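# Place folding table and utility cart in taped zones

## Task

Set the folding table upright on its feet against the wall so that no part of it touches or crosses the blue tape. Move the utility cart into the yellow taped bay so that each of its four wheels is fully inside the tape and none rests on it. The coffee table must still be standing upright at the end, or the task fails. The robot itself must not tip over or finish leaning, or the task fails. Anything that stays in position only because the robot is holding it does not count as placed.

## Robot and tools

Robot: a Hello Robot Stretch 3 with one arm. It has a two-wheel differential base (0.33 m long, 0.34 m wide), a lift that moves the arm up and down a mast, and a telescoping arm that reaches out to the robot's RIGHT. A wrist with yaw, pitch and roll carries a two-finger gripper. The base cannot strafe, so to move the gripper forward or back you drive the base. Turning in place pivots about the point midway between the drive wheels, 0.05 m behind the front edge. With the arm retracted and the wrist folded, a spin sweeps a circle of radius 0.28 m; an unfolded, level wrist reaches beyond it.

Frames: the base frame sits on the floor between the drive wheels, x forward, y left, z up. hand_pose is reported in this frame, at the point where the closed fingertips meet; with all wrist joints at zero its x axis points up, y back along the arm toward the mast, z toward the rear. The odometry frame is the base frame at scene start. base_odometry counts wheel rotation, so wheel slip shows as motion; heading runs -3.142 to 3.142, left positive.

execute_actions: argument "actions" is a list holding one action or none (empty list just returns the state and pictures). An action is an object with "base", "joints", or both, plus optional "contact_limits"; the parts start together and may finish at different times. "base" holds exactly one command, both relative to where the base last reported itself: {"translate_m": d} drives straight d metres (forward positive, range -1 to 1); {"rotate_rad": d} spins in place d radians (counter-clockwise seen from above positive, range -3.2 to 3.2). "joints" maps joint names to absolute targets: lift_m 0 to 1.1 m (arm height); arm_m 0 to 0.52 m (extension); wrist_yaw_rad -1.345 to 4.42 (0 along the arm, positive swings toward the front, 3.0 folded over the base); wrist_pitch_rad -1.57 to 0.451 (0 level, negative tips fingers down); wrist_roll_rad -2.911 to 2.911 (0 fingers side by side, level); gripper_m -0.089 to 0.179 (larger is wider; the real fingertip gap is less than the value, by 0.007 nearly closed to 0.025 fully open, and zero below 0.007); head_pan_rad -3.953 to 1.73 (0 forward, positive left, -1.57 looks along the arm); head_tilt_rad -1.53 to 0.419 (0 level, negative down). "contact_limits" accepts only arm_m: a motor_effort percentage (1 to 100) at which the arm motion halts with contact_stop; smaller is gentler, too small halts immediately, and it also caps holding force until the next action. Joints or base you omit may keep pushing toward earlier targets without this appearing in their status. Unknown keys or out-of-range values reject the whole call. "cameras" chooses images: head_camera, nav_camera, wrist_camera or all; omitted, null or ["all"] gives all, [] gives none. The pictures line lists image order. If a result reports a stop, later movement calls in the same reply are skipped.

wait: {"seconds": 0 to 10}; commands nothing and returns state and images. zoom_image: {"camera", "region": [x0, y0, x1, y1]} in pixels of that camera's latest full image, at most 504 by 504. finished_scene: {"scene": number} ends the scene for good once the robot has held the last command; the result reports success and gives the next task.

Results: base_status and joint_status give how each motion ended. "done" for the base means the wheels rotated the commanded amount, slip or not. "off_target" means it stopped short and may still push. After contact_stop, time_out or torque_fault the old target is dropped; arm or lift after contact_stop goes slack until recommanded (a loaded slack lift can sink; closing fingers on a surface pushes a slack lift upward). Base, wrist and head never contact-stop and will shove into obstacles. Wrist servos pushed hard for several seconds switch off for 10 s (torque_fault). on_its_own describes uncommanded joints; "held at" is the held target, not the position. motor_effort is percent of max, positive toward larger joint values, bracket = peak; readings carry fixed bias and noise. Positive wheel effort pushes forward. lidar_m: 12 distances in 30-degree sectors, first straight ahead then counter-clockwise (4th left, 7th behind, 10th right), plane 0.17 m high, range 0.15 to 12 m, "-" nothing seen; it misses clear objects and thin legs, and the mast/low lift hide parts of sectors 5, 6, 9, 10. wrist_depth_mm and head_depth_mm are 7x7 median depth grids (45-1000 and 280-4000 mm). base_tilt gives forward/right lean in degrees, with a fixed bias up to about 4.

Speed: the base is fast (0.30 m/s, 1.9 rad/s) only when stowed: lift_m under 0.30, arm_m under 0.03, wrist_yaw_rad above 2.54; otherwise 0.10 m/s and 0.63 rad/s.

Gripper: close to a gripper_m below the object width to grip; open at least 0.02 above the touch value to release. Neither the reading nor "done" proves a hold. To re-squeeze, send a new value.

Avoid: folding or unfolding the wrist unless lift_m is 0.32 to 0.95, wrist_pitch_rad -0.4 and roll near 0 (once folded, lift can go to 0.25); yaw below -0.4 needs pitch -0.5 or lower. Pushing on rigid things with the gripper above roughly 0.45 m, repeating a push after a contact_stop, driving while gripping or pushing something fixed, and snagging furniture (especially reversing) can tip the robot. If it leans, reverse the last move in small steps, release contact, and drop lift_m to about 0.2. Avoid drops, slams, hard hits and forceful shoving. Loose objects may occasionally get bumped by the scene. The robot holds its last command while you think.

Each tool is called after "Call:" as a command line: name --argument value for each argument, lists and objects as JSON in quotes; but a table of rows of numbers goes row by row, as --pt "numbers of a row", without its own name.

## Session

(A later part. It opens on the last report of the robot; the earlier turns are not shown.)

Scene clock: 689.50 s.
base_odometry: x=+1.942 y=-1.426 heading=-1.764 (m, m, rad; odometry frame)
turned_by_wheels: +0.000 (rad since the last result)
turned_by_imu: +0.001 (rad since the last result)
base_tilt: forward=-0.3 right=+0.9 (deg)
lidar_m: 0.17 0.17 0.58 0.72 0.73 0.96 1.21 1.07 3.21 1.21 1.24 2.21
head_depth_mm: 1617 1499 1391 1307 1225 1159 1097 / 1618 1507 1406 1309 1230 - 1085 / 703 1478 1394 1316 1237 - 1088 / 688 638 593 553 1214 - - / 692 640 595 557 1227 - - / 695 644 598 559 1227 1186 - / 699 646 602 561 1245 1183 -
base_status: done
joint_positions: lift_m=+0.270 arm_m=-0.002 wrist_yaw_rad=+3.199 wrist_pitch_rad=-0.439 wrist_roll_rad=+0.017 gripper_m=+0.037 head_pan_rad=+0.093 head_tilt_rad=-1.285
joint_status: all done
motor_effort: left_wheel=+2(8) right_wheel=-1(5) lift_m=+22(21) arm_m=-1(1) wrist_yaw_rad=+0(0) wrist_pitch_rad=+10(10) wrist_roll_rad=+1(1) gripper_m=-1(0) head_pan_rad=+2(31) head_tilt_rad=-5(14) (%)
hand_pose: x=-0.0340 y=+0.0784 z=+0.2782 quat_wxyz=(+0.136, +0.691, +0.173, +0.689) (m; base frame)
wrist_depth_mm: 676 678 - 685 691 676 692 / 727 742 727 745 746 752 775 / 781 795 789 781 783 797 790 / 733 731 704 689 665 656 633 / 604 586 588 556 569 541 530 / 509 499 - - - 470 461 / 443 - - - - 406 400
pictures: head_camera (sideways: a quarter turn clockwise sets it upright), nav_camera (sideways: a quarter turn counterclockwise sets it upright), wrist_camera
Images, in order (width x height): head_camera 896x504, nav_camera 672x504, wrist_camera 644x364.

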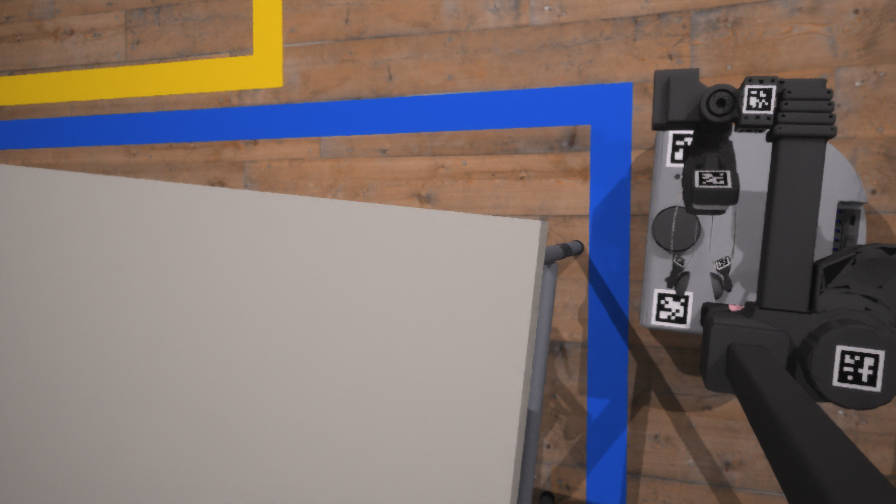

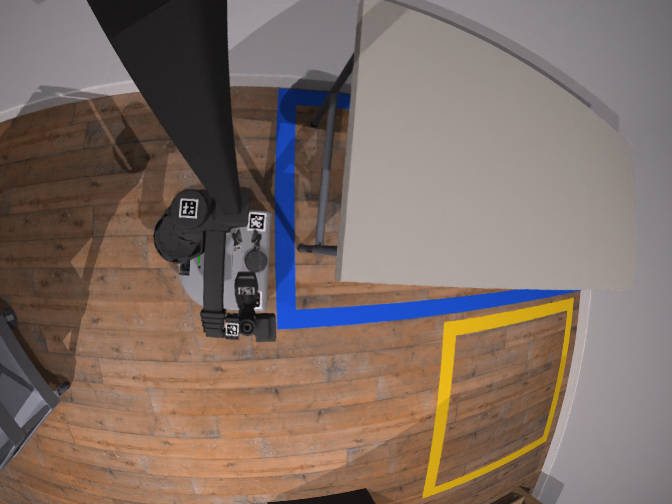

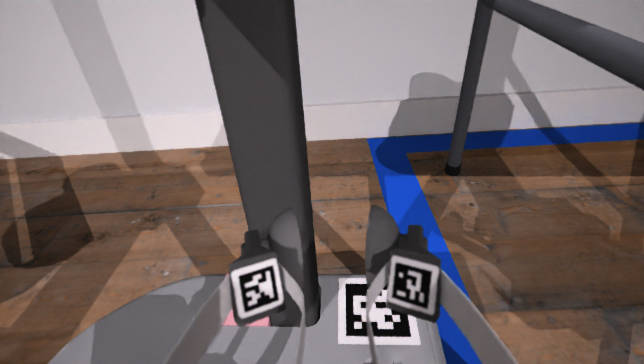

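Call:
execute_actions --actions '[{"base":{"translate_m":0.22}}]' --cameras '["head_camera","nav_camera"]'

Scene clock: 703.80 s.
base_odometry: x=+1.900 y=-1.642 heading=-1.764 (m, m, rad; odometry frame)
turned_by_wheels: +0.000 (rad since the last result)
turned_by_imu: +0.001 (rad since the last result)
base_tilt: forward=-0.4 right=+1.0 (deg)
lidar_m: 1.16 1.29 0.78 0.55 0.75 0.97 1.39 1.25 3.17 1.20 1.23 1.99
head_depth_mm: 1608 1495 1393 1303 1226 1157 1099 / 1611 1497 1394 1306 1233 - 1086 / 1586 1481 1393 1309 1239 - 1088 / 685 636 592 554 520 499 - / 691 639 595 558 522 506 - / 693 643 598 558 524 1162 - / 698 644 600 561 526 1169 -
base_status: done
joint_positions: lift_m=+0.270 arm_m=-0.002 wrist_yaw_rad=+3.200 wrist_pitch_rad=-0.439 wrist_roll_rad=+0.017 gripper_m=+0.037 head_pan_rad=+0.094 head_tilt_rad=-1.288
joint_status: not commanded
motor_effort: left_wheel=+5(21) right_wheel=+2(9) lift_m=+23(23) arm_m=-2(1) wrist_yaw_rad=+0(2) wrist_pitch_rad=+10(10) wrist_roll_rad=+1(1) gripper_m=+0(0) head_pan_rad=+2(2) head_tilt_rad=-5(6) (%)
hand_pose: x=-0.0341 y=+0.0784 z=+0.2782 quat_wxyz=(+0.136, +0.691, +0.173, +0.689) (m; base frame)
wrist_depth_mm: 688 691 - 700 543 708 716 / 748 754 751 761 760 748 771 / 794 811 819 795 792 164 710 / 731 716 714 679 667 608 100 / 599 590 585 574 576 540 103 / 510 508 - - - 465 113 / 445 - - - - 147 381
pictures: head_camera (sideways: a quarter turn clockwise sets it upright), nav_camera (sideways: a quarter turn counterclockwise sets it upright)
Images, in order (width x height): head_camera 896x504, nav_camera 672x504.

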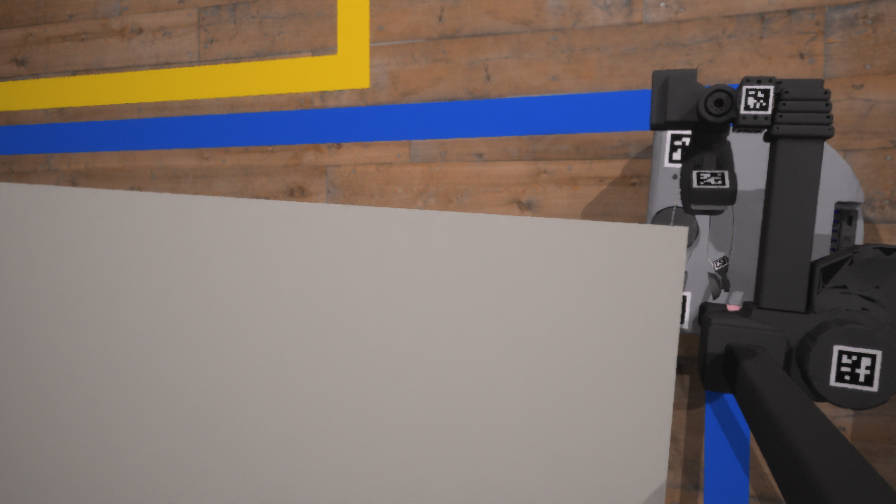

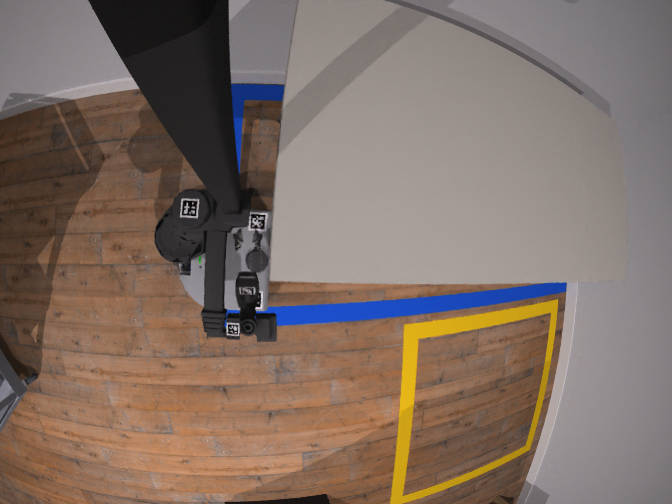

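Call:
execute_actions --actions '[{"base":{"translate_m":-0.35},"joints":{"head_pan_rad":0.45,"head_tilt_rad":-1.0}}]' --cameras '["head_camera","nav_camera"]'

Scene clock: 720.47 s.
base_odometry: x=+1.967 y=-1.299 heading=-1.763 (m, m, rad; odometry frame)
turned_by_wheels: +0.000 (rad since the last result)
turned_by_imu: +0.001 (rad since the last result)
base_tilt: forward=-0.4 right=+1.0 (deg)
lidar_m: 0.40 1.09 0.67 0.71 0.72 0.94 2.19 0.97 3.18 1.22 1.25 2.36
head_depth_mm: 1070 877 744 1426 1328 1198 1079 / 1080 883 746 644 1294 1197 1084 / 1094 887 750 659 1346 1198 1089 / 1099 897 755 678 1330 1202 1106 / 1297 899 759 1457 1331 1209 1108 / 1138 905 762 1426 1339 1211 1104 / 972 1025 765 1212 1317 1220 1099
base_status: done
joint_positions: lift_m=+0.270 arm_m=-0.002 wrist_yaw_rad=+3.200 wrist_pitch_rad=-0.439 wrist_roll_rad=+0.017 gripper_m=+0.037 head_pan_rad=+0.443 head_tilt_rad=-1.000
joint_status: all done
motor_effort: left_wheel=+0(6) right_wheel=+0(4) lift_m=+23(23) arm_m=-1(1) wrist_yaw_rad=+0(0) wrist_pitch_rad=+10(10) wrist_roll_rad=+1(1) gripper_m=+0(0) head_pan_rad=+3(22) head_tilt_rad=+0(14) (%)
hand_pose: x=-0.0341 y=+0.0784 z=+0.2782 quat_wxyz=(+0.136, +0.691, +0.173, +0.689) (m; base frame)
wrist_depth_mm: 668 669 - 667 694 696 683 / 717 724 726 740 728 744 740 / 776 797 771 788 803 767 753 / 729 723 706 681 671 648 639 / 600 588 577 563 577 542 534 / 508 512 - - - 474 460 / 446 - - - - 408 400
pictures: head_camera (sideways: a quarter turn clockwise sets it upright), nav_camera (sideways: a quarter turn counterclockwise sets it upright)
Images, in order (width x height): head_camera 896x504, nav_camera 672x504.

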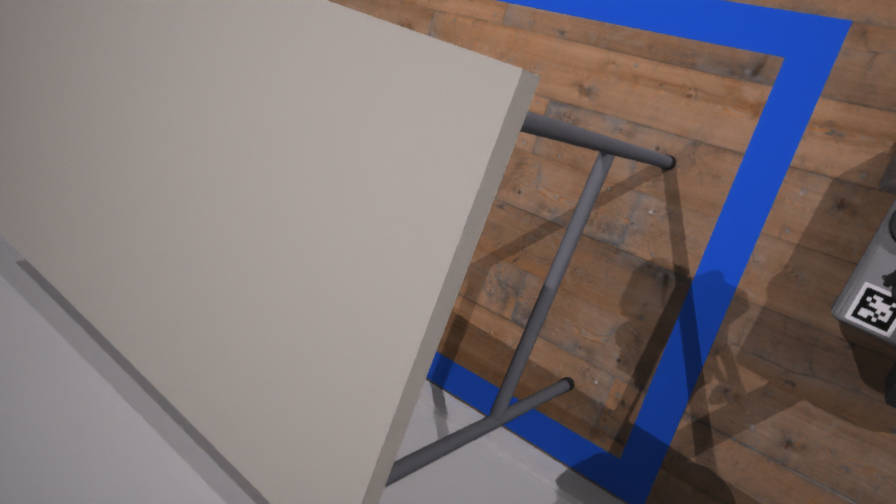

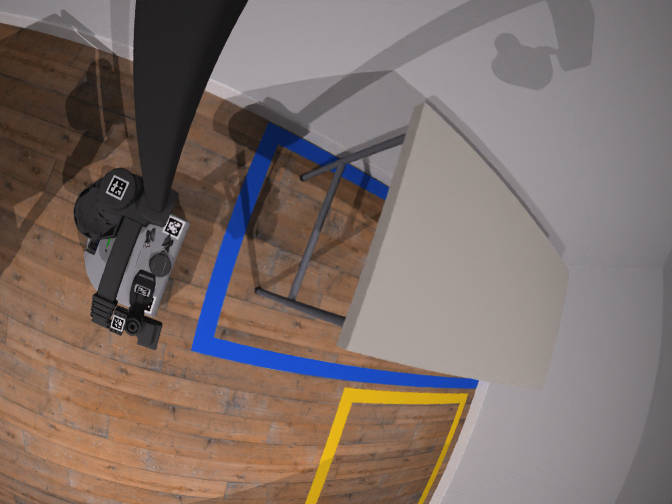

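Call:
execute_actions --actions '[{"base":{"rotate_rad":-1.6},"joints":{"head_pan_rad":-0.6,"head_tilt_rad":-0.8}}]' --cameras '["head_camera","nav_camera"]'

Scene clock: 746.97 s.
base_odometry: x=+1.967 y=-1.299 heading=+2.920 (m, m, rad; odometry frame)
turned_by_wheels: -1.600 (rad since the last result)
turned_by_imu: -1.571 (rad since the last result)
base_tilt: forward=-0.3 right=+0.9 (deg)
lidar_m: 1.23 1.25 2.37 0.40 1.12 0.67 0.71 0.72 0.93 2.08 0.97 3.22
head_depth_mm: 2505 1147 1375 1458 1422 1278 1123 / 2843 2933 2103 1593 1463 1284 1123 / 3138 3053 2280 1809 1508 1292 1129 / 3287 3055 2293 1829 1511 1297 1129 / 3073 3075 2304 1828 1516 1295 1135 / 2858 2996 2327 1836 1527 1305 1141 / 2693 2883 2324 1852 1533 1304 1144
base_status: done
joint_positions: lift_m=+0.270 arm_m=-0.002 wrist_yaw_rad=+3.200 wrist_pitch_rad=-0.439 wrist_roll_rad=+0.017 gripper_m=+0.037 head_pan_rad=-0.593 head_tilt_rad=-0.803
joint_status: all done
motor_effort: left_wheel=+2(9) right_wheel=-2(4) lift_m=+23(23) arm_m=-2(1) wrist_yaw_rad=+0(0) wrist_pitch_rad=+10(10) wrist_roll_rad=+1(1) gripper_m=+0(0) head_pan_rad=-3(34) head_tilt_rad=+1(14) (%)
hand_pose: x=-0.0341 y=+0.0784 z=+0.2782 quat_wxyz=(+0.136, +0.691, +0.173, +0.689) (m; base frame)
wrist_depth_mm: 799 - - - - - - / 869 - - - - - - / 841 903 886 819 818 822 794 / 728 706 709 659 662 647 638 / 594 597 578 558 568 544 539 / 508 509 - - - 472 457 / 441 - - - - 406 403
pictures: head_camera (sideways: a quarter turn clockwise sets it upright), nav_camera (sideways: a quarter turn counterclockwise sets it upright)
Images, in order (width x height): head_camera 896x504, nav_camera 672x504.

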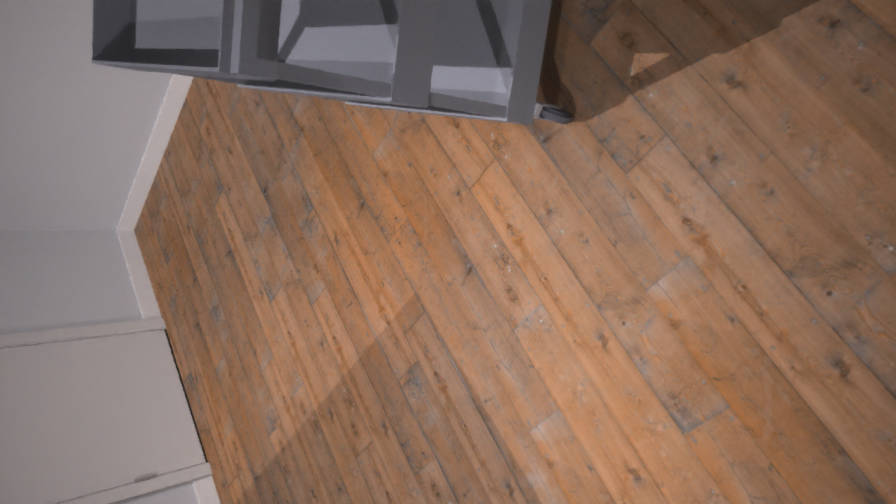

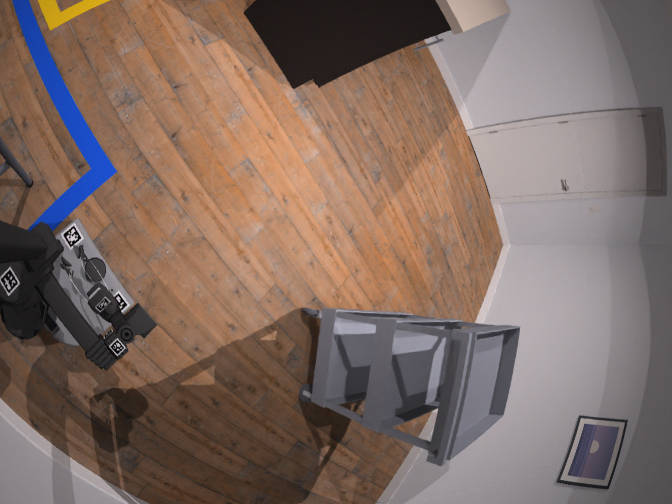

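Call:
execute_actions --actions '[{"joints":{"head_pan_rad":-1.15,"head_tilt_rad":-0.75}}]' --cameras '["head_camera"]'

Scene clock: 750.93 s.
base_odometry: x=+1.967 y=-1.299 heading=+2.920 (m, m, rad; odometry frame)
turned_by_wheels: +0.000 (rad since the last result)
turned_by_imu: +0.001 (rad since the last result)
base_tilt: forward=-0.4 right=+0.9 (deg)
lidar_m: 1.23 1.25 2.36 0.40 1.12 0.67 0.71 0.72 0.93 2.07 0.97 3.20
head_depth_mm: 2075 2304 2438 1906 1546 1314 1139 / 2133 2398 2436 1895 1554 1317 1144 / 2210 2331 1446 1591 1523 1321 1147 / 2296 1345 1455 1548 1511 1322 1151 / 2401 1366 1418 1366 1495 1330 1153 / 2476 1380 1113 1766 1585 1338 1157 / 2599 2928 2534 1959 1597 1342 1161
base_status: not commanded
joint_positions: lift_m=+0.270 arm_m=-0.002 wrist_yaw_rad=+3.200 wrist_pitch_rad=-0.439 wrist_roll_rad=+0.017 gripper_m=+0.037 head_pan_rad=-1.143 head_tilt_rad=-0.754
joint_status: all done
motor_effort: left_wheel=+3(2) right_wheel=-2(2) lift_m=+23(23) arm_m=-1(1) wrist_yaw_rad=+0(0) wrist_pitch_rad=+10(10) wrist_roll_rad=+1(1) gripper_m=-1(0) head_pan_rad=-3(28) head_tilt_rad=+1(7) (%)
hand_pose: x=-0.0341 y=+0.0784 z=+0.2782 quat_wxyz=(+0.136, +0.691, +0.173, +0.689) (m; base frame)
wrist_depth_mm: 786 - - - - - - / 874 - - - - - - / 844 898 900 818 839 825 794 / 721 708 698 645 669 654 638 / 590 582 584 560 574 545 534 / 505 518 - - - 472 458 / 446 - - - - 412 398
pictures: head_camera (sideways: a quarter turn clockwise sets it upright)
Images, in order (width x height): head_camera 896x504.

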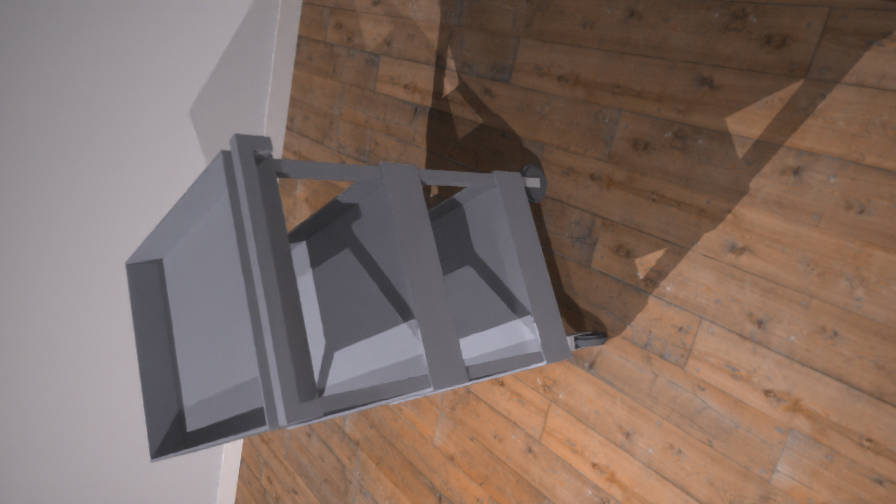

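Call:
execute_actions --actions '[{"base":{"rotate_rad":-1.585},"joints":{"head_pan_rad":0.6,"head_tilt_rad":-0.8}}]' --cameras '[]'

Call:
execute_actions --actions '[{"base":{"translate_m":1.0}}]' --cameras '["head_camera","nav_camera"]'

Scene clock: 793.10 s.
base_odometry: x=+1.967 y=-1.299 heading=+1.335 (m, m, rad; odometry frame)
turned_by_wheels: -1.585 (rad since the last result)
turned_by_imu: -1.556 (rad since the last result)
base_tilt: forward=-0.4 right=+1.0 (deg)
lidar_m: 2.04 0.97 3.22 1.23 1.24 2.37 0.40 1.12 0.67 0.71 0.72 0.93
head_depth_mm: 2139 2303 2282 1815 1504 1286 1127 / 2246 1155 1365 1566 1509 1291 1134 / 2290 1206 1416 1529 1516 1296 1131 / 2415 1220 1433 1539 1489 1306 1136 / 2624 1365 1609 1746 1534 1307 1137 / 2804 3103 2384 1857 1538 1313 1147 / 2963 3250 2379 1869 1549 1316 1154
base_status: done
joint_positions: lift_m=+0.270 arm_m=-0.002 wrist_yaw_rad=+3.200 wrist_pitch_rad=-0.439 wrist_roll_rad=+0.017 gripper_m=+0.037 head_pan_rad=+0.593 head_tilt_rad=-0.791
joint_status: all done
motor_effort: left_wheel=+2(9) right_wheel=-2(6) lift_m=+23(23) arm_m=-1(2) wrist_yaw_rad=+0(0) wrist_pitch_rad=+10(10) wrist_roll_rad=+1(1) gripper_m=+0(0) head_pan_rad=+3(34) head_tilt_rad=-3(8) (%)
hand_pose: x=-0.0341 y=+0.0784 z=+0.2782 quat_wxyz=(+0.136, +0.691, +0.173, +0.689) (m; base frame)
wrist_depth_mm: - - - - - - - / - - - - - - - / 930 933 897 847 833 803 791 / 736 718 704 684 674 655 641 / 601 589 584 559 570 542 538 / 505 509 - - - 469 463 / 443 - - - - 403 405
pictures: none
No camera images: the call's "cameras" was empty. Leave "cameras" out to get every camera's image.

Scene clock: 798.03 s.
base_odometry: x=+2.200 y=-0.326 heading=+1.335 (m, m, rad; odometry frame)
turned_by_wheels: +0.000 (rad since the last result)
turned_by_imu: +0.000 (rad since the last result)
base_tilt: forward=-0.3 right=+1.0 (deg)
lidar_m: 1.53 1.56 0.40 0.33 0.54 1.71 3.18 0.97 0.66 0.62 0.63 0.80
head_depth_mm: 1289 1446 1629 1764 1506 1286 1127 / 1350 1528 1730 1835 1512 1294 1133 / 1421 1616 1856 1836 1522 1295 1132 / 1500 1714 1991 1846 1531 1297 1137 / 1589 1825 2106 1851 1537 1309 1141 / 1692 1951 2215 1873 1506 1259 1104 / 1802 2102 2302 1094 981 837 742
base_status: done
joint_positions: lift_m=+0.270 arm_m=-0.002 wrist_yaw_rad=+3.200 wrist_pitch_rad=-0.439 wrist_roll_rad=+0.017 gripper_m=+0.037 head_pan_rad=+0.593 head_tilt_rad=-0.791
joint_status: not commanded
motor_effort: left_wheel=+3(9) right_wheel=-2(4) lift_m=+23(23) arm_m=-2(1) wrist_yaw_rad=+0(0) wrist_pitch_rad=+10(10) wrist_roll_rad=+1(1) gripper_m=+0(1) head_pan_rad=+3(3) head_tilt_rad=-4(3) (%)
hand_pose: x=-0.0341 y=+0.0784 z=+0.2782 quat_wxyz=(+0.136, +0.691, +0.173, +0.689) (m; base frame)
wrist_depth_mm: - - - - 909 873 - / - - - 740 633 635 - / 958 921 877 487 432 751 782 / 733 703 694 668 523 662 652 / 598 582 583 566 533 546 530 / 504 509 - - - 471 456 / 442 - - - - 411 405
pictures: head_camera (sideways: a quarter turn clockwise sets it upright), nav_camera (sideways: a quarter turn counterclockwise sets it upright)
Images, in order (width x height): head_camera 896x504, nav_camera 672x504.

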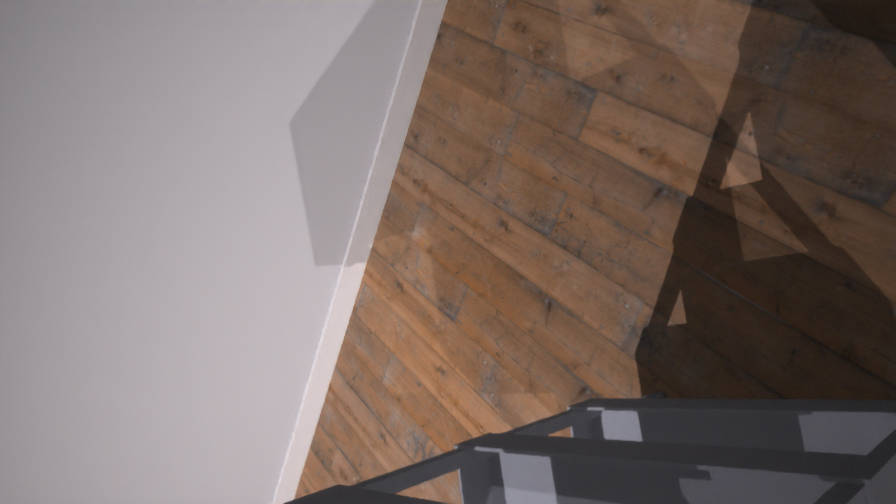

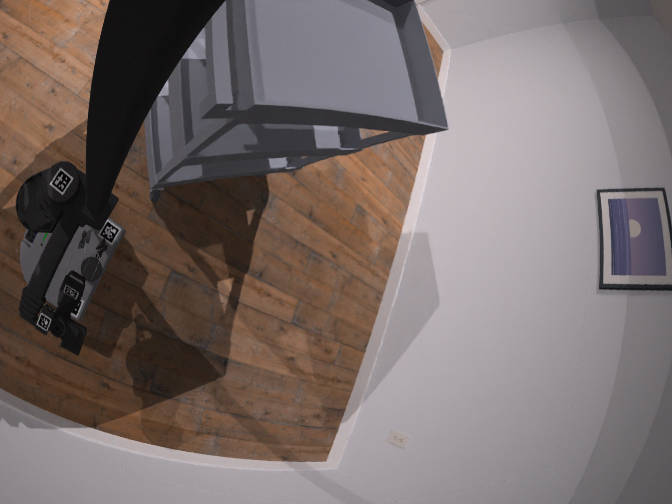

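Call:
execute_actions --actions '[{"base":{"translate_m":0.25},"joints":{"head_pan_rad":1.7,"head_tilt_rad":-1.1}}]' --cameras '["head_camera"]'

Scene clock: 807.27 s.
base_odometry: x=+2.259 y=-0.083 heading=+1.335 (m, m, rad; odometry frame)
turned_by_wheels: +0.000 (rad since the last result)
turned_by_imu: +0.001 (rad since the last result)
base_tilt: forward=-0.3 right=+0.9 (deg)
lidar_m: 1.29 1.31 0.74 0.43 0.42 1.85 1.64 0.94 0.64 0.59 0.60 0.77
head_depth_mm: 757 793 1549 1430 1289 1171 1076 / 798 690 1039 1342 1291 1176 1077 / 821 704 1008 1243 1295 1194 1083 / 829 708 977 947 1265 1215 - / 835 712 604 932 - - - / 810 732 - - 1282 1235 - / - - - 1426 1325 1201 1096
base_status: done
joint_positions: lift_m=+0.270 arm_m=-0.002 wrist_yaw_rad=+3.200 wrist_pitch_rad=-0.439 wrist_roll_rad=+0.017 gripper_m=+0.037 head_pan_rad=+1.694 head_tilt_rad=-1.086
joint_status: all done
motor_effort: left_wheel=+2(8) right_wheel=-1(3) lift_m=+23(23) arm_m=-3(2) wrist_yaw_rad=+0(0) wrist_pitch_rad=+10(10) wrist_roll_rad=+1(1) gripper_m=+0(0) head_pan_rad=+2(34) head_tilt_rad=-5(20) (%)
hand_pose: x=-0.0341 y=+0.0784 z=+0.2782 quat_wxyz=(+0.136, +0.691, +0.173, +0.689) (m; base frame)
wrist_depth_mm: - - - - 829 - - / - 731 404 744 669 - - / 946 746 425 602 793 800 799 / 736 706 477 687 672 657 640 / 594 592 555 559 566 547 541 / 502 515 - - - 473 456 / 444 - - - - 405 403
pictures: head_camera (sideways: a quarter turn clockwise sets it upright)
Images, in order (width x height): head_camera 896x504.

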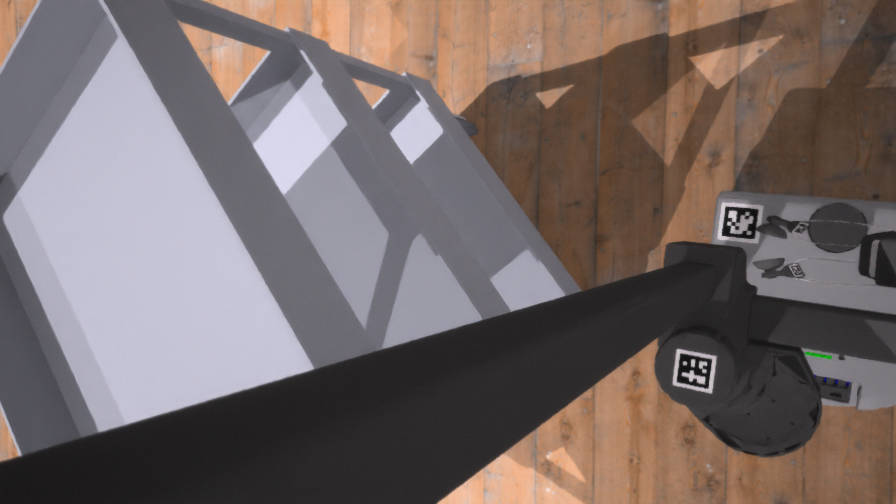

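Call:
execute_actions --actions '[{"base":{"translate_m":0.3},"joints":{"head_pan_rad":0,"head_tilt_rad":-1.05}}]' --cameras '[]'

Call:
execute_actions --actions '[{"base":{"rotate_rad":2.4}}]' --cameras '["head_camera"]'

Scene clock: 826.30 s.
base_odometry: x=+2.329 y=+0.208 heading=+1.335 (m, m, rad; odometry frame)
turned_by_wheels: +0.000 (rad since the last result)
turned_by_imu: +0.001 (rad since the last result)
base_tilt: forward=-0.3 right=+0.8 (deg)
lidar_m: 0.99 1.01 1.29 0.67 0.59 0.59 1.93 0.89 0.60 0.56 0.57 0.73
head_depth_mm: 948 1135 1374 1432 1307 1177 1082 / 940 1125 1406 1470 1311 1181 1102 / 928 1111 1388 1481 1315 1188 1105 / 917 1099 1363 1484 1322 1189 1107 / 911 1088 1350 1494 1325 1197 1105 / 904 1075 1328 1499 1337 1200 1097 / 897 1066 1311 1494 1342 1210 1099
base_status: done
joint_positions: lift_m=+0.270 arm_m=-0.002 wrist_yaw_rad=+3.200 wrist_pitch_rad=-0.439 wrist_roll_rad=+0.017 gripper_m=+0.037 head_pan_rad=+0.007 head_tilt_rad=-1.050
joint_status: all done
motor_effort: left_wheel=+2(9) right_wheel=-1(4) lift_m=+23(23) arm_m=-2(2) wrist_yaw_rad=+0(0) wrist_pitch_rad=+10(10) wrist_roll_rad=+1(1) gripper_m=+0(0) head_pan_rad=-3(34) head_tilt_rad=+0(3) (%)
hand_pose: x=-0.0341 y=+0.0784 z=+0.2782 quat_wxyz=(+0.136, +0.691, +0.173, +0.689) (m; base frame)
wrist_depth_mm: - - - - - - - / 783 811 611 - - - - / 497 567 818 873 841 829 770 / 517 712 718 668 671 651 645 / 564 595 581 574 573 542 533 / 511 511 - - - 470 456 / 441 - - - - 405 400
pictures: none
No camera images: the call's "cameras" was empty. Leave "cameras" out to get every camera's image.

Scene clock: 829.17 s.
base_odometry: x=+2.329 y=+0.208 heading=-2.548 (m, m, rad; odometry frame)
turned_by_wheels: +2.400 (rad since the last result)
turned_by_imu: +2.360 (rad since the last result)
base_tilt: forward=-0.4 right=+0.8 (deg)
lidar_m: 0.59 1.93 1.28 0.68 0.57 0.56 0.63 1.00 0.99 1.11 1.79 0.60
head_depth_mm: 868 729 1030 1172 1291 1178 1081 / 874 735 1038 1255 1310 1181 1101 / 881 737 1041 1259 1321 1191 1103 / 887 688 1063 1214 1327 1193 1110 / 843 692 1638 1482 1330 1197 1102 / 2171 1854 1710 1504 1333 1199 1098 / 2394 1995 1725 1498 1335 1208 1096
base_status: done
joint_positions: lift_m=+0.270 arm_m=-0.002 wrist_yaw_rad=+3.200 wrist_pitch_rad=-0.439 wrist_roll_rad=+0.017 gripper_m=+0.037 head_pan_rad=+0.007 head_tilt_rad=-1.050
joint_status: not commanded
motor_effort: left_wheel=-1(5) right_wheel=+2(7) lift_m=+23(23) arm_m=-2(2) wrist_yaw_rad=+0(0) wrist_pitch_rad=+10(10) wrist_roll_rad=+1(1) gripper_m=-1(1) head_pan_rad=-3(3) head_tilt_rad=-1(0) (%)
hand_pose: x=-0.0341 y=+0.0783 z=+0.2782 quat_wxyz=(+0.136, +0.691, +0.173, +0.689) (m; base frame)
wrist_depth_mm: 433 491 - 760 - - - / 444 513 587 838 - - - / 466 556 643 824 843 811 799 / 490 573 654 687 666 654 633 / 511 575 580 560 578 548 532 / 498 512 - - - 472 462 / 446 - - - - 406 399
pictures: head_camera (sideways: a quarter turn clockwise sets it upright)
Images, in order (width x height): head_camera 896x504.

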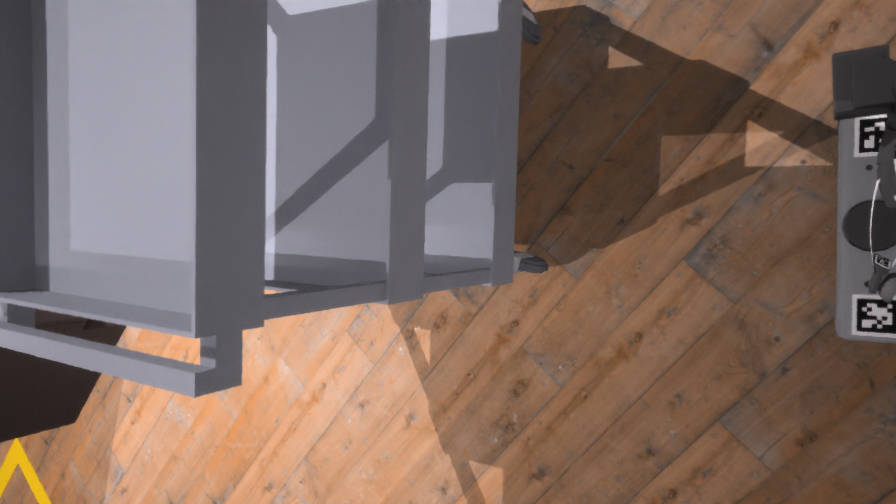

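Call:
execute_actions --actions '[{"base":{"translate_m":0.48},"joints":{"head_tilt_rad":-1.25}}]' --cameras '["head_camera"]'

Scene clock: 839.17 s.
base_odometry: x=+1.931 y=-0.060 heading=-2.548 (m, m, rad; odometry frame)
turned_by_wheels: +0.000 (rad since the last result)
turned_by_imu: +0.001 (rad since the last result)
base_tilt: forward=-0.3 right=+0.9 (deg)
lidar_m: - 0.15 1.63 1.11 0.92 0.92 1.03 1.31 1.30 0.37 0.15 -
head_depth_mm: 613 587 540 499 474 1144 1087 / 617 590 542 502 479 1133 - / 621 593 545 503 483 1197 - / 625 596 547 506 484 1191 - / 628 591 542 503 486 1197 - / 1700 541 510 1317 1226 1184 - / 1771 1612 1466 451 1239 1184 1132
base_status: done
joint_positions: lift_m=+0.270 arm_m=-0.002 wrist_yaw_rad=+3.200 wrist_pitch_rad=-0.439 wrist_roll_rad=+0.017 gripper_m=+0.037 head_pan_rad=+0.007 head_tilt_rad=-1.236
joint_status: all done
motor_effort: left_wheel=-1(4) right_wheel=+2(5) lift_m=+23(23) arm_m=-2(2) wrist_yaw_rad=+0(0) wrist_pitch_rad=+10(10) wrist_roll_rad=+1(1) gripper_m=+0(1) head_pan_rad=-3(3) head_tilt_rad=-5(17) (%)
hand_pose: x=-0.0341 y=+0.0783 z=+0.2782 quat_wxyz=(+0.136, +0.691, +0.173, +0.689) (m; base frame)
wrist_depth_mm: 690 794 - - - - - / 722 838 929 - - - - / 746 831 893 874 828 807 802 / 731 709 692 680 668 653 629 / 602 583 578 565 564 546 533 / 503 509 - - - 467 198 / 445 - - - - 408 195
pictures: head_camera (sideways: a quarter turn clockwise sets it upright)
Images, in order (width x height): head_camera 896x504.

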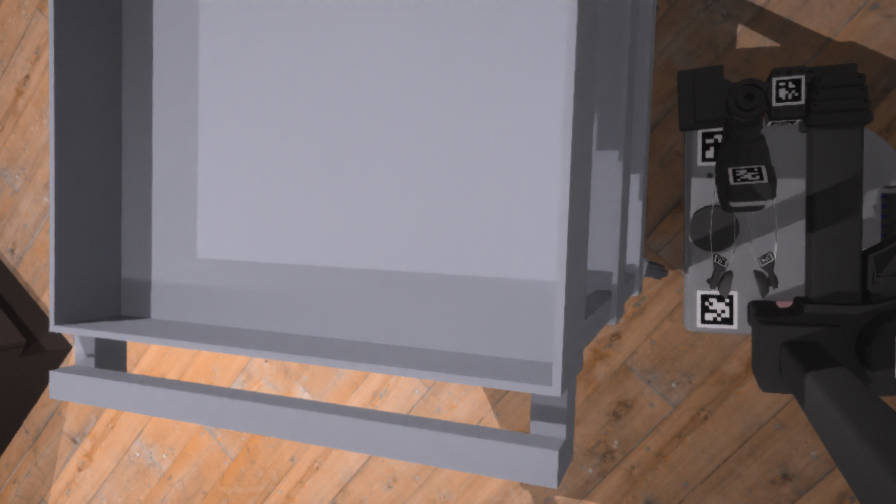

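Call:
execute_actions --actions '[{"base":{"translate_m":0.3}}]' --cameras '["head_camera","nav_camera"]'

Scene clock: 846.27 s.
base_odometry: x=+1.682 y=-0.228 heading=-2.548 (m, m, rad; odometry frame)
turned_by_wheels: +0.000 (rad since the last result)
turned_by_imu: -0.003 (rad since the last result)
base_tilt: forward=-0.4 right=+0.9 (deg)
lidar_m: 1.32 1.43 2.62 1.39 1.15 1.14 1.28 1.51 1.50 0.22 0.15 0.20
head_depth_mm: 1706 542 495 456 412 1125 1090 / 1722 1552 1407 1091 413 977 1067 / 1731 1575 1452 1341 1244 1195 - / 1691 1588 1456 1343 1253 1200 - / 1448 1587 1458 1350 1254 1195 - / 1451 1600 1467 1361 1264 1177 - / 1681 1604 1473 1362 1266 1185 1130
base_status: done
joint_positions: lift_m=+0.270 arm_m=-0.002 wrist_yaw_rad=+3.200 wrist_pitch_rad=-0.438 wrist_roll_rad=+0.017 gripper_m=+0.037 head_pan_rad=+0.006 head_tilt_rad=-1.239
joint_status: not commanded
motor_effort: left_wheel=+1(43) right_wheel=+0(29) lift_m=+23(23) arm_m=-2(2) wrist_yaw_rad=+0(1) wrist_pitch_rad=+10(10) wrist_roll_rad=+1(1) gripper_m=+0(0) head_pan_rad=-2(3) head_tilt_rad=-4(5) (%)
hand_pose: x=-0.0341 y=+0.0783 z=+0.2782 quat_wxyz=(+0.136, +0.691, +0.173, +0.689) (m; base frame)
wrist_depth_mm: 852 - - - - - - / 902 - - - - - - / 898 900 900 858 836 809 786 / 728 715 698 680 666 641 635 / 597 587 584 565 565 549 537 / 506 505 - - - 475 459 / 442 - - - - 408 401
pictures: head_camera (sideways: a quarter turn clockwise sets it upright), nav_camera (sideways: a quarter turn counterclockwise sets it upright)
Images, in order (width x height): head_camera 896x504, nav_camera 672x504.

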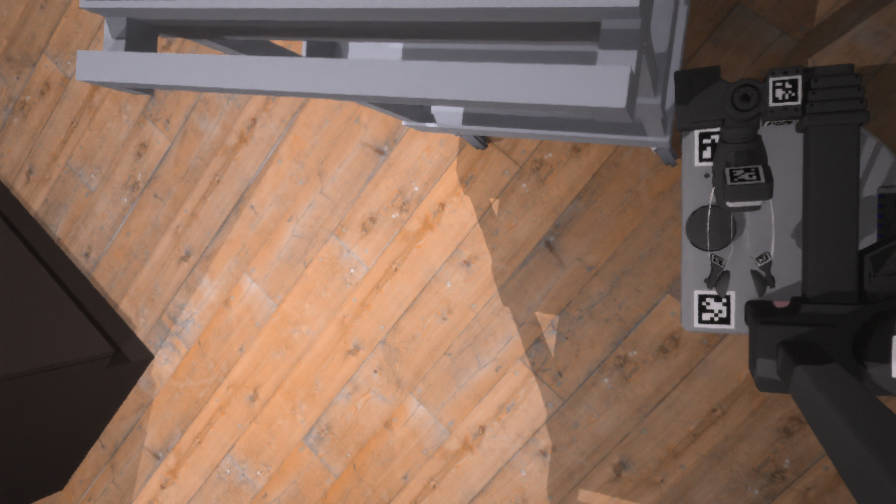

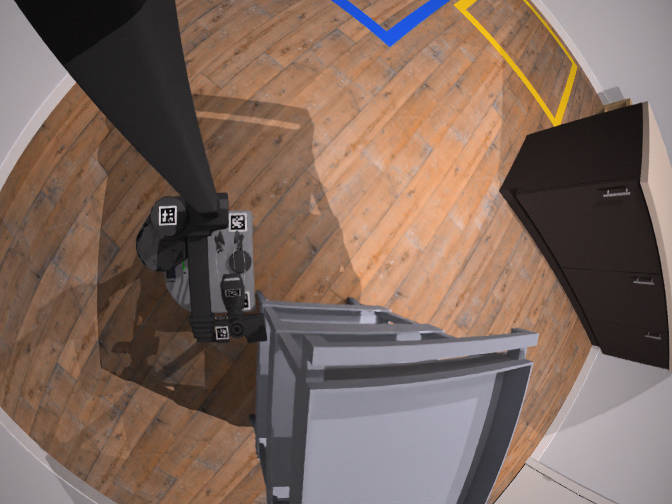

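Call:
execute_actions --actions '[{"base":{"translate_m":-0.32},"joints":{"head_pan_rad":0,"head_tilt_rad":-0.9}}]' --cameras '[]'

Call:
execute_actions --actions '[{"base":{"rotate_rad":-1.78}}]' --cameras '["head_camera","nav_camera"]'

Scene clock: 890.00 s.
base_odometry: x=+1.947 y=-0.049 heading=-2.548 (m, m, rad; odometry frame)
turned_by_wheels: +0.000 (rad since the last result)
turned_by_imu: +0.001 (rad since the last result)
base_tilt: forward=-0.4 right=+1.0 (deg)
lidar_m: 0.63 1.85 1.81 1.09 0.91 0.91 1.01 1.30 1.29 1.44 0.50 0.41
head_depth_mm: 2467 846 747 621 870 1087 1098 / 2111 2272 703 579 856 1105 1101 / 1853 2180 1968 1650 1413 1236 1099 / 1636 1894 1986 1658 1423 1239 1106 / 1479 1692 1944 1663 1424 1249 1112 / 1497 1812 2005 1670 1437 1251 1115 / 1689 2384 2038 1683 1439 1262 1119
base_status: done
joint_positions: lift_m=+0.270 arm_m=-0.002 wrist_yaw_rad=+3.200 wrist_pitch_rad=-0.438 wrist_roll_rad=+0.017 gripper_m=+0.037 head_pan_rad=+0.006 head_tilt_rad=-0.901
joint_status: all done
motor_effort: left_wheel=+0(4) right_wheel=+0(4) lift_m=+23(23) arm_m=-2(2) wrist_yaw_rad=+0(0) wrist_pitch_rad=+10(10) wrist_roll_rad=+1(1) gripper_m=+0(0) head_pan_rad=-3(3) head_tilt_rad=+0(17) (%)
hand_pose: x=-0.0341 y=+0.0783 z=+0.2782 quat_wxyz=(+0.136, +0.691, +0.173, +0.689) (m; base frame)
wrist_depth_mm: 670 803 - - - - - / 708 835 933 - - - - / 733 848 895 855 832 810 804 / 725 701 697 689 669 651 640 / 604 590 576 564 570 540 532 / 505 511 - - - 464 456 / 445 - - - - 411 405
pictures: none
No camera images: the call's "cameras" was empty. Leave "cameras" out to get every camera's image.

Scene clock: 892.37 s.
base_odometry: x=+1.947 y=-0.049 heading=+1.955 (m, m, rad; odometry frame)
turned_by_wheels: -1.780 (rad since the last result)
turned_by_imu: -1.748 (rad since the last result)
base_tilt: forward=-0.4 right=+1.0 (deg)
lidar_m: 1.34 0.61 0.42 0.41 1.67 1.64 1.30 0.94 0.90 0.94 1.28 1.29
head_depth_mm: 1123 1277 1471 1603 1401 1228 1096 / 1180 1350 1581 1643 1410 1231 1100 / 1245 1448 1700 1642 1412 1236 1106 / 1323 1544 1832 1654 1421 1241 1106 / 1408 1653 1902 1661 1427 1244 1110 / 1501 1796 1997 1674 1431 1252 1112 / 1611 1943 2025 1679 1257 1194 1096
base_status: done
joint_positions: lift_m=+0.270 arm_m=-0.002 wrist_yaw_rad=+3.200 wrist_pitch_rad=-0.438 wrist_roll_rad=+0.017 gripper_m=+0.037 head_pan_rad=+0.006 head_tilt_rad=-0.901
joint_status: not commanded
motor_effort: left_wheel=+3(8) right_wheel=-2(5) lift_m=+23(23) arm_m=-2(2) wrist_yaw_rad=+0(0) wrist_pitch_rad=+10(10) wrist_roll_rad=+1(1) gripper_m=+0(0) head_pan_rad=-3(2) head_tilt_rad=+1(0) (%)
hand_pose: x=-0.0341 y=+0.0783 z=+0.2782 quat_wxyz=(+0.136, +0.691, +0.173, +0.689) (m; base frame)
wrist_depth_mm: - - - - 811 839 821 / - - - - 667 708 671 / 934 927 895 852 490 481 482 / 724 711 700 695 645 650 625 / 585 586 578 565 566 544 541 / 509 511 - - - 473 456 / 437 - - - - 406 406
pictures: head_camera (sideways: a quarter turn clockwise sets it upright), nav_camera (sideways: a quarter turn counterclockwise sets it upright)
Images, in order (width x height): head_camera 896x504, nav_camera 672x504.

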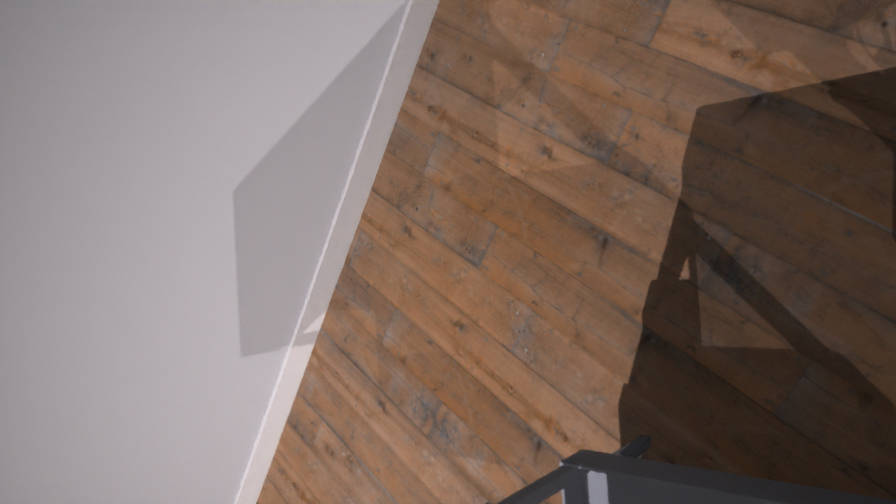

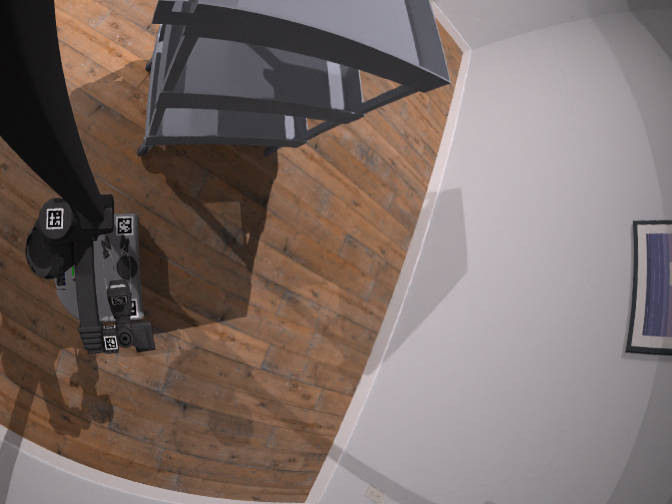

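Call:
execute_actions --actions '[{"base":{"translate_m":0.95}}]' --cameras '[]'

Call:
execute_actions --actions '[{"base":{"rotate_rad":1.62}}]' --cameras '[]'

Call:
execute_actions --actions '[{"base":{"translate_m":0.58},"joints":{"head_pan_rad":1.5,"head_tilt_rad":-1.0}}]' --cameras '["head_camera","nav_camera"]'

Scene clock: 914.47 s.
base_odometry: x=+1.591 y=+0.832 heading=+1.955 (m, m, rad; odometry frame)
turned_by_wheels: +0.000 (rad since the last result)
turned_by_imu: +0.001 (rad since the last result)
base_tilt: forward=-0.4 right=+0.9 (deg)
lidar_m: 0.49 0.67 1.81 2.45 0.55 0.62 1.96 1.43 1.37 0.68 0.49 0.47
head_depth_mm: 389 441 511 607 748 976 1097 / 410 468 547 660 832 1120 1105 / 432 498 590 722 931 1196 1104 / 458 533 639 798 1063 1243 1105 / 488 574 697 892 1236 1248 1110 / 521 621 769 1011 1363 1253 1112 / 559 676 856 1167 1413 1264 1121
base_status: done
joint_positions: lift_m=+0.270 arm_m=-0.002 wrist_yaw_rad=+3.200 wrist_pitch_rad=-0.438 wrist_roll_rad=+0.017 gripper_m=+0.037 head_pan_rad=+0.006 head_tilt_rad=-0.901
joint_status: not commanded
motor_effort: left_wheel=+2(8) right_wheel=-2(4) lift_m=+23(23) arm_m=-3(2) wrist_yaw_rad=+0(0) wrist_pitch_rad=+10(10) wrist_roll_rad=+1(1) gripper_m=+0(1) head_pan_rad=-2(2) head_tilt_rad=+0(0) (%)
hand_pose: x=-0.0341 y=+0.0783 z=+0.2782 quat_wxyz=(+0.136, +0.691, +0.173, +0.689) (m; base frame)
wrist_depth_mm: - - - - - - - / 845 760 658 - - - - / 534 540 831 858 826 826 792 / 733 659 681 683 666 655 634 / 596 589 582 553 571 546 530 / 511 509 - - - 476 457 / 447 - - - - 407 401
pictures: none
No camera images: the call's "cameras" was empty. Leave "cameras" out to get every camera's image.

Scene clock: 916.80 s.
base_odometry: x=+1.591 y=+0.832 heading=-2.708 (m, m, rad; odometry frame)
turned_by_wheels: +1.620 (rad since the last result)
turned_by_imu: +1.592 (rad since the last result)
base_tilt: forward=-0.4 right=+0.9 (deg)
lidar_m: 2.47 0.53 0.64 1.88 1.41 1.37 0.65 0.49 0.47 0.50 0.69 2.11
head_depth_mm: 2100 2284 1966 1636 1402 1233 1096 / 2197 2369 1975 1645 1411 1232 1096 / 2368 2468 1976 1643 1413 1235 1099 / 2521 2480 1994 1655 1423 1244 1109 / 2696 2523 2009 1665 1430 1246 1110 / 2566 2547 1917 1145 1240 1195 1114 / 2295 906 779 993 932 1194 1119
base_status: done
joint_positions: lift_m=+0.270 arm_m=-0.002 wrist_yaw_rad=+3.200 wrist_pitch_rad=-0.438 wrist_roll_rad=+0.017 gripper_m=+0.037 head_pan_rad=+0.006 head_tilt_rad=-0.901
joint_status: not commanded
motor_effort: left_wheel=-1(6) right_wheel=+2(7) lift_m=+23(23) arm_m=-2(2) wrist_yaw_rad=+0(0) wrist_pitch_rad=+10(10) wrist_roll_rad=+1(1) gripper_m=+0(0) head_pan_rad=-3(2) head_tilt_rad=+0(0) (%)
hand_pose: x=-0.0341 y=+0.0783 z=+0.2782 quat_wxyz=(+0.136, +0.691, +0.173, +0.689) (m; base frame)
wrist_depth_mm: - - - - - - 816 / - - - - - - 625 / 938 899 891 865 835 825 767 / 731 716 709 676 656 648 637 / 609 591 576 564 576 544 528 / 504 517 - - - 471 459 / 439 - - - - 409 405
pictures: none
No camera images: the call's "cameras" was empty. Leave "cameras" out to get every camera's image.

Scene clock: 920.37 s.
base_odometry: x=+1.064 y=+0.588 heading=-2.708 (m, m, rad; odometry frame)
turned_by_wheels: +0.000 (rad since the last result)
turned_by_imu: +0.000 (rad since the last result)
base_tilt: forward=-0.4 right=+0.9 (deg)
lidar_m: 1.96 0.39 0.28 0.27 0.28 1.86 1.07 0.80 0.78 0.81 1.14 1.86
head_depth_mm: 2593 762 672 579 819 1147 1084 / 859 807 676 581 820 1097 1087 / 2624 811 679 584 825 1083 1089 / 2190 819 684 587 813 1070 - / 2260 823 689 591 621 819 - / 2482 824 691 570 508 - - / 2277 2196 1832 1620 - 1205 1121
base_status: done
joint_positions: lift_m=+0.270 arm_m=-0.002 wrist_yaw_rad=+3.200 wrist_pitch_rad=-0.438 wrist_roll_rad=+0.017 gripper_m=+0.037 head_pan_rad=+1.493 head_tilt_rad=-0.988
joint_status: all done
motor_effort: left_wheel=-1(5) right_wheel=+2(6) lift_m=+23(23) arm_m=-2(2) wrist_yaw_rad=+0(0) wrist_pitch_rad=+10(10) wrist_roll_rad=+1(1) gripper_m=+0(0) head_pan_rad=+3(33) head_tilt_rad=-5(13) (%)
hand_pose: x=-0.0341 y=+0.0783 z=+0.2782 quat_wxyz=(+0.136, +0.691, +0.173, +0.689) (m; base frame)
wrist_depth_mm: - - - - 843 - - / - - - 746 707 657 - / 935 916 903 544 530 515 443 / 729 719 699 369 369 367 367 / 602 594 578 542 532 509 517 / 502 512 - - - 471 458 / 445 - - - - 409 403
pictures: head_camera (sideways: a quarter turn clockwise sets it upright), nav_camera (sideways: a quarter turn counterclockwise sets it upright)
Images, in order (width x height): head_camera 896x504, nav_camera 672x504.

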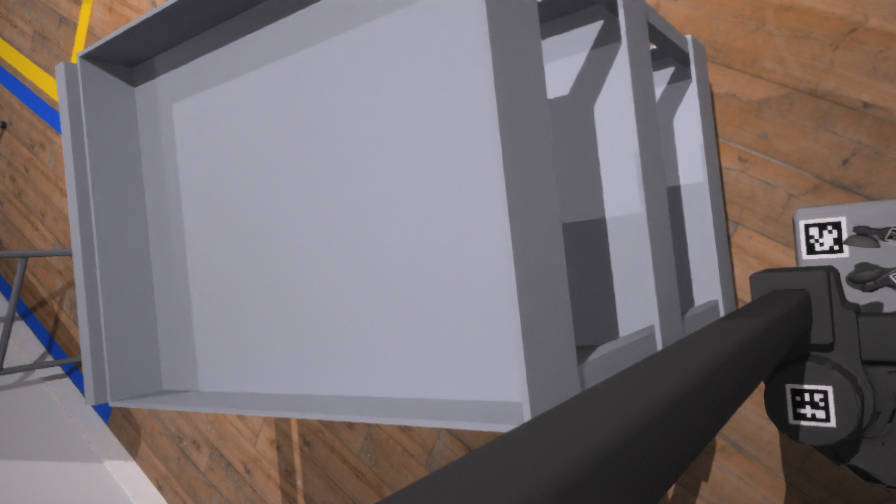

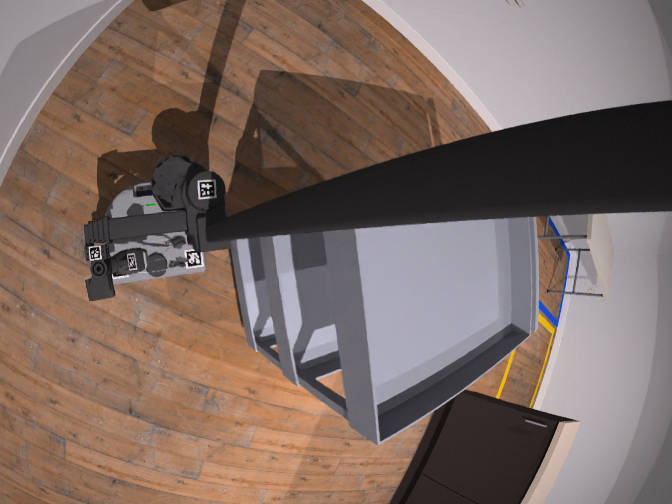

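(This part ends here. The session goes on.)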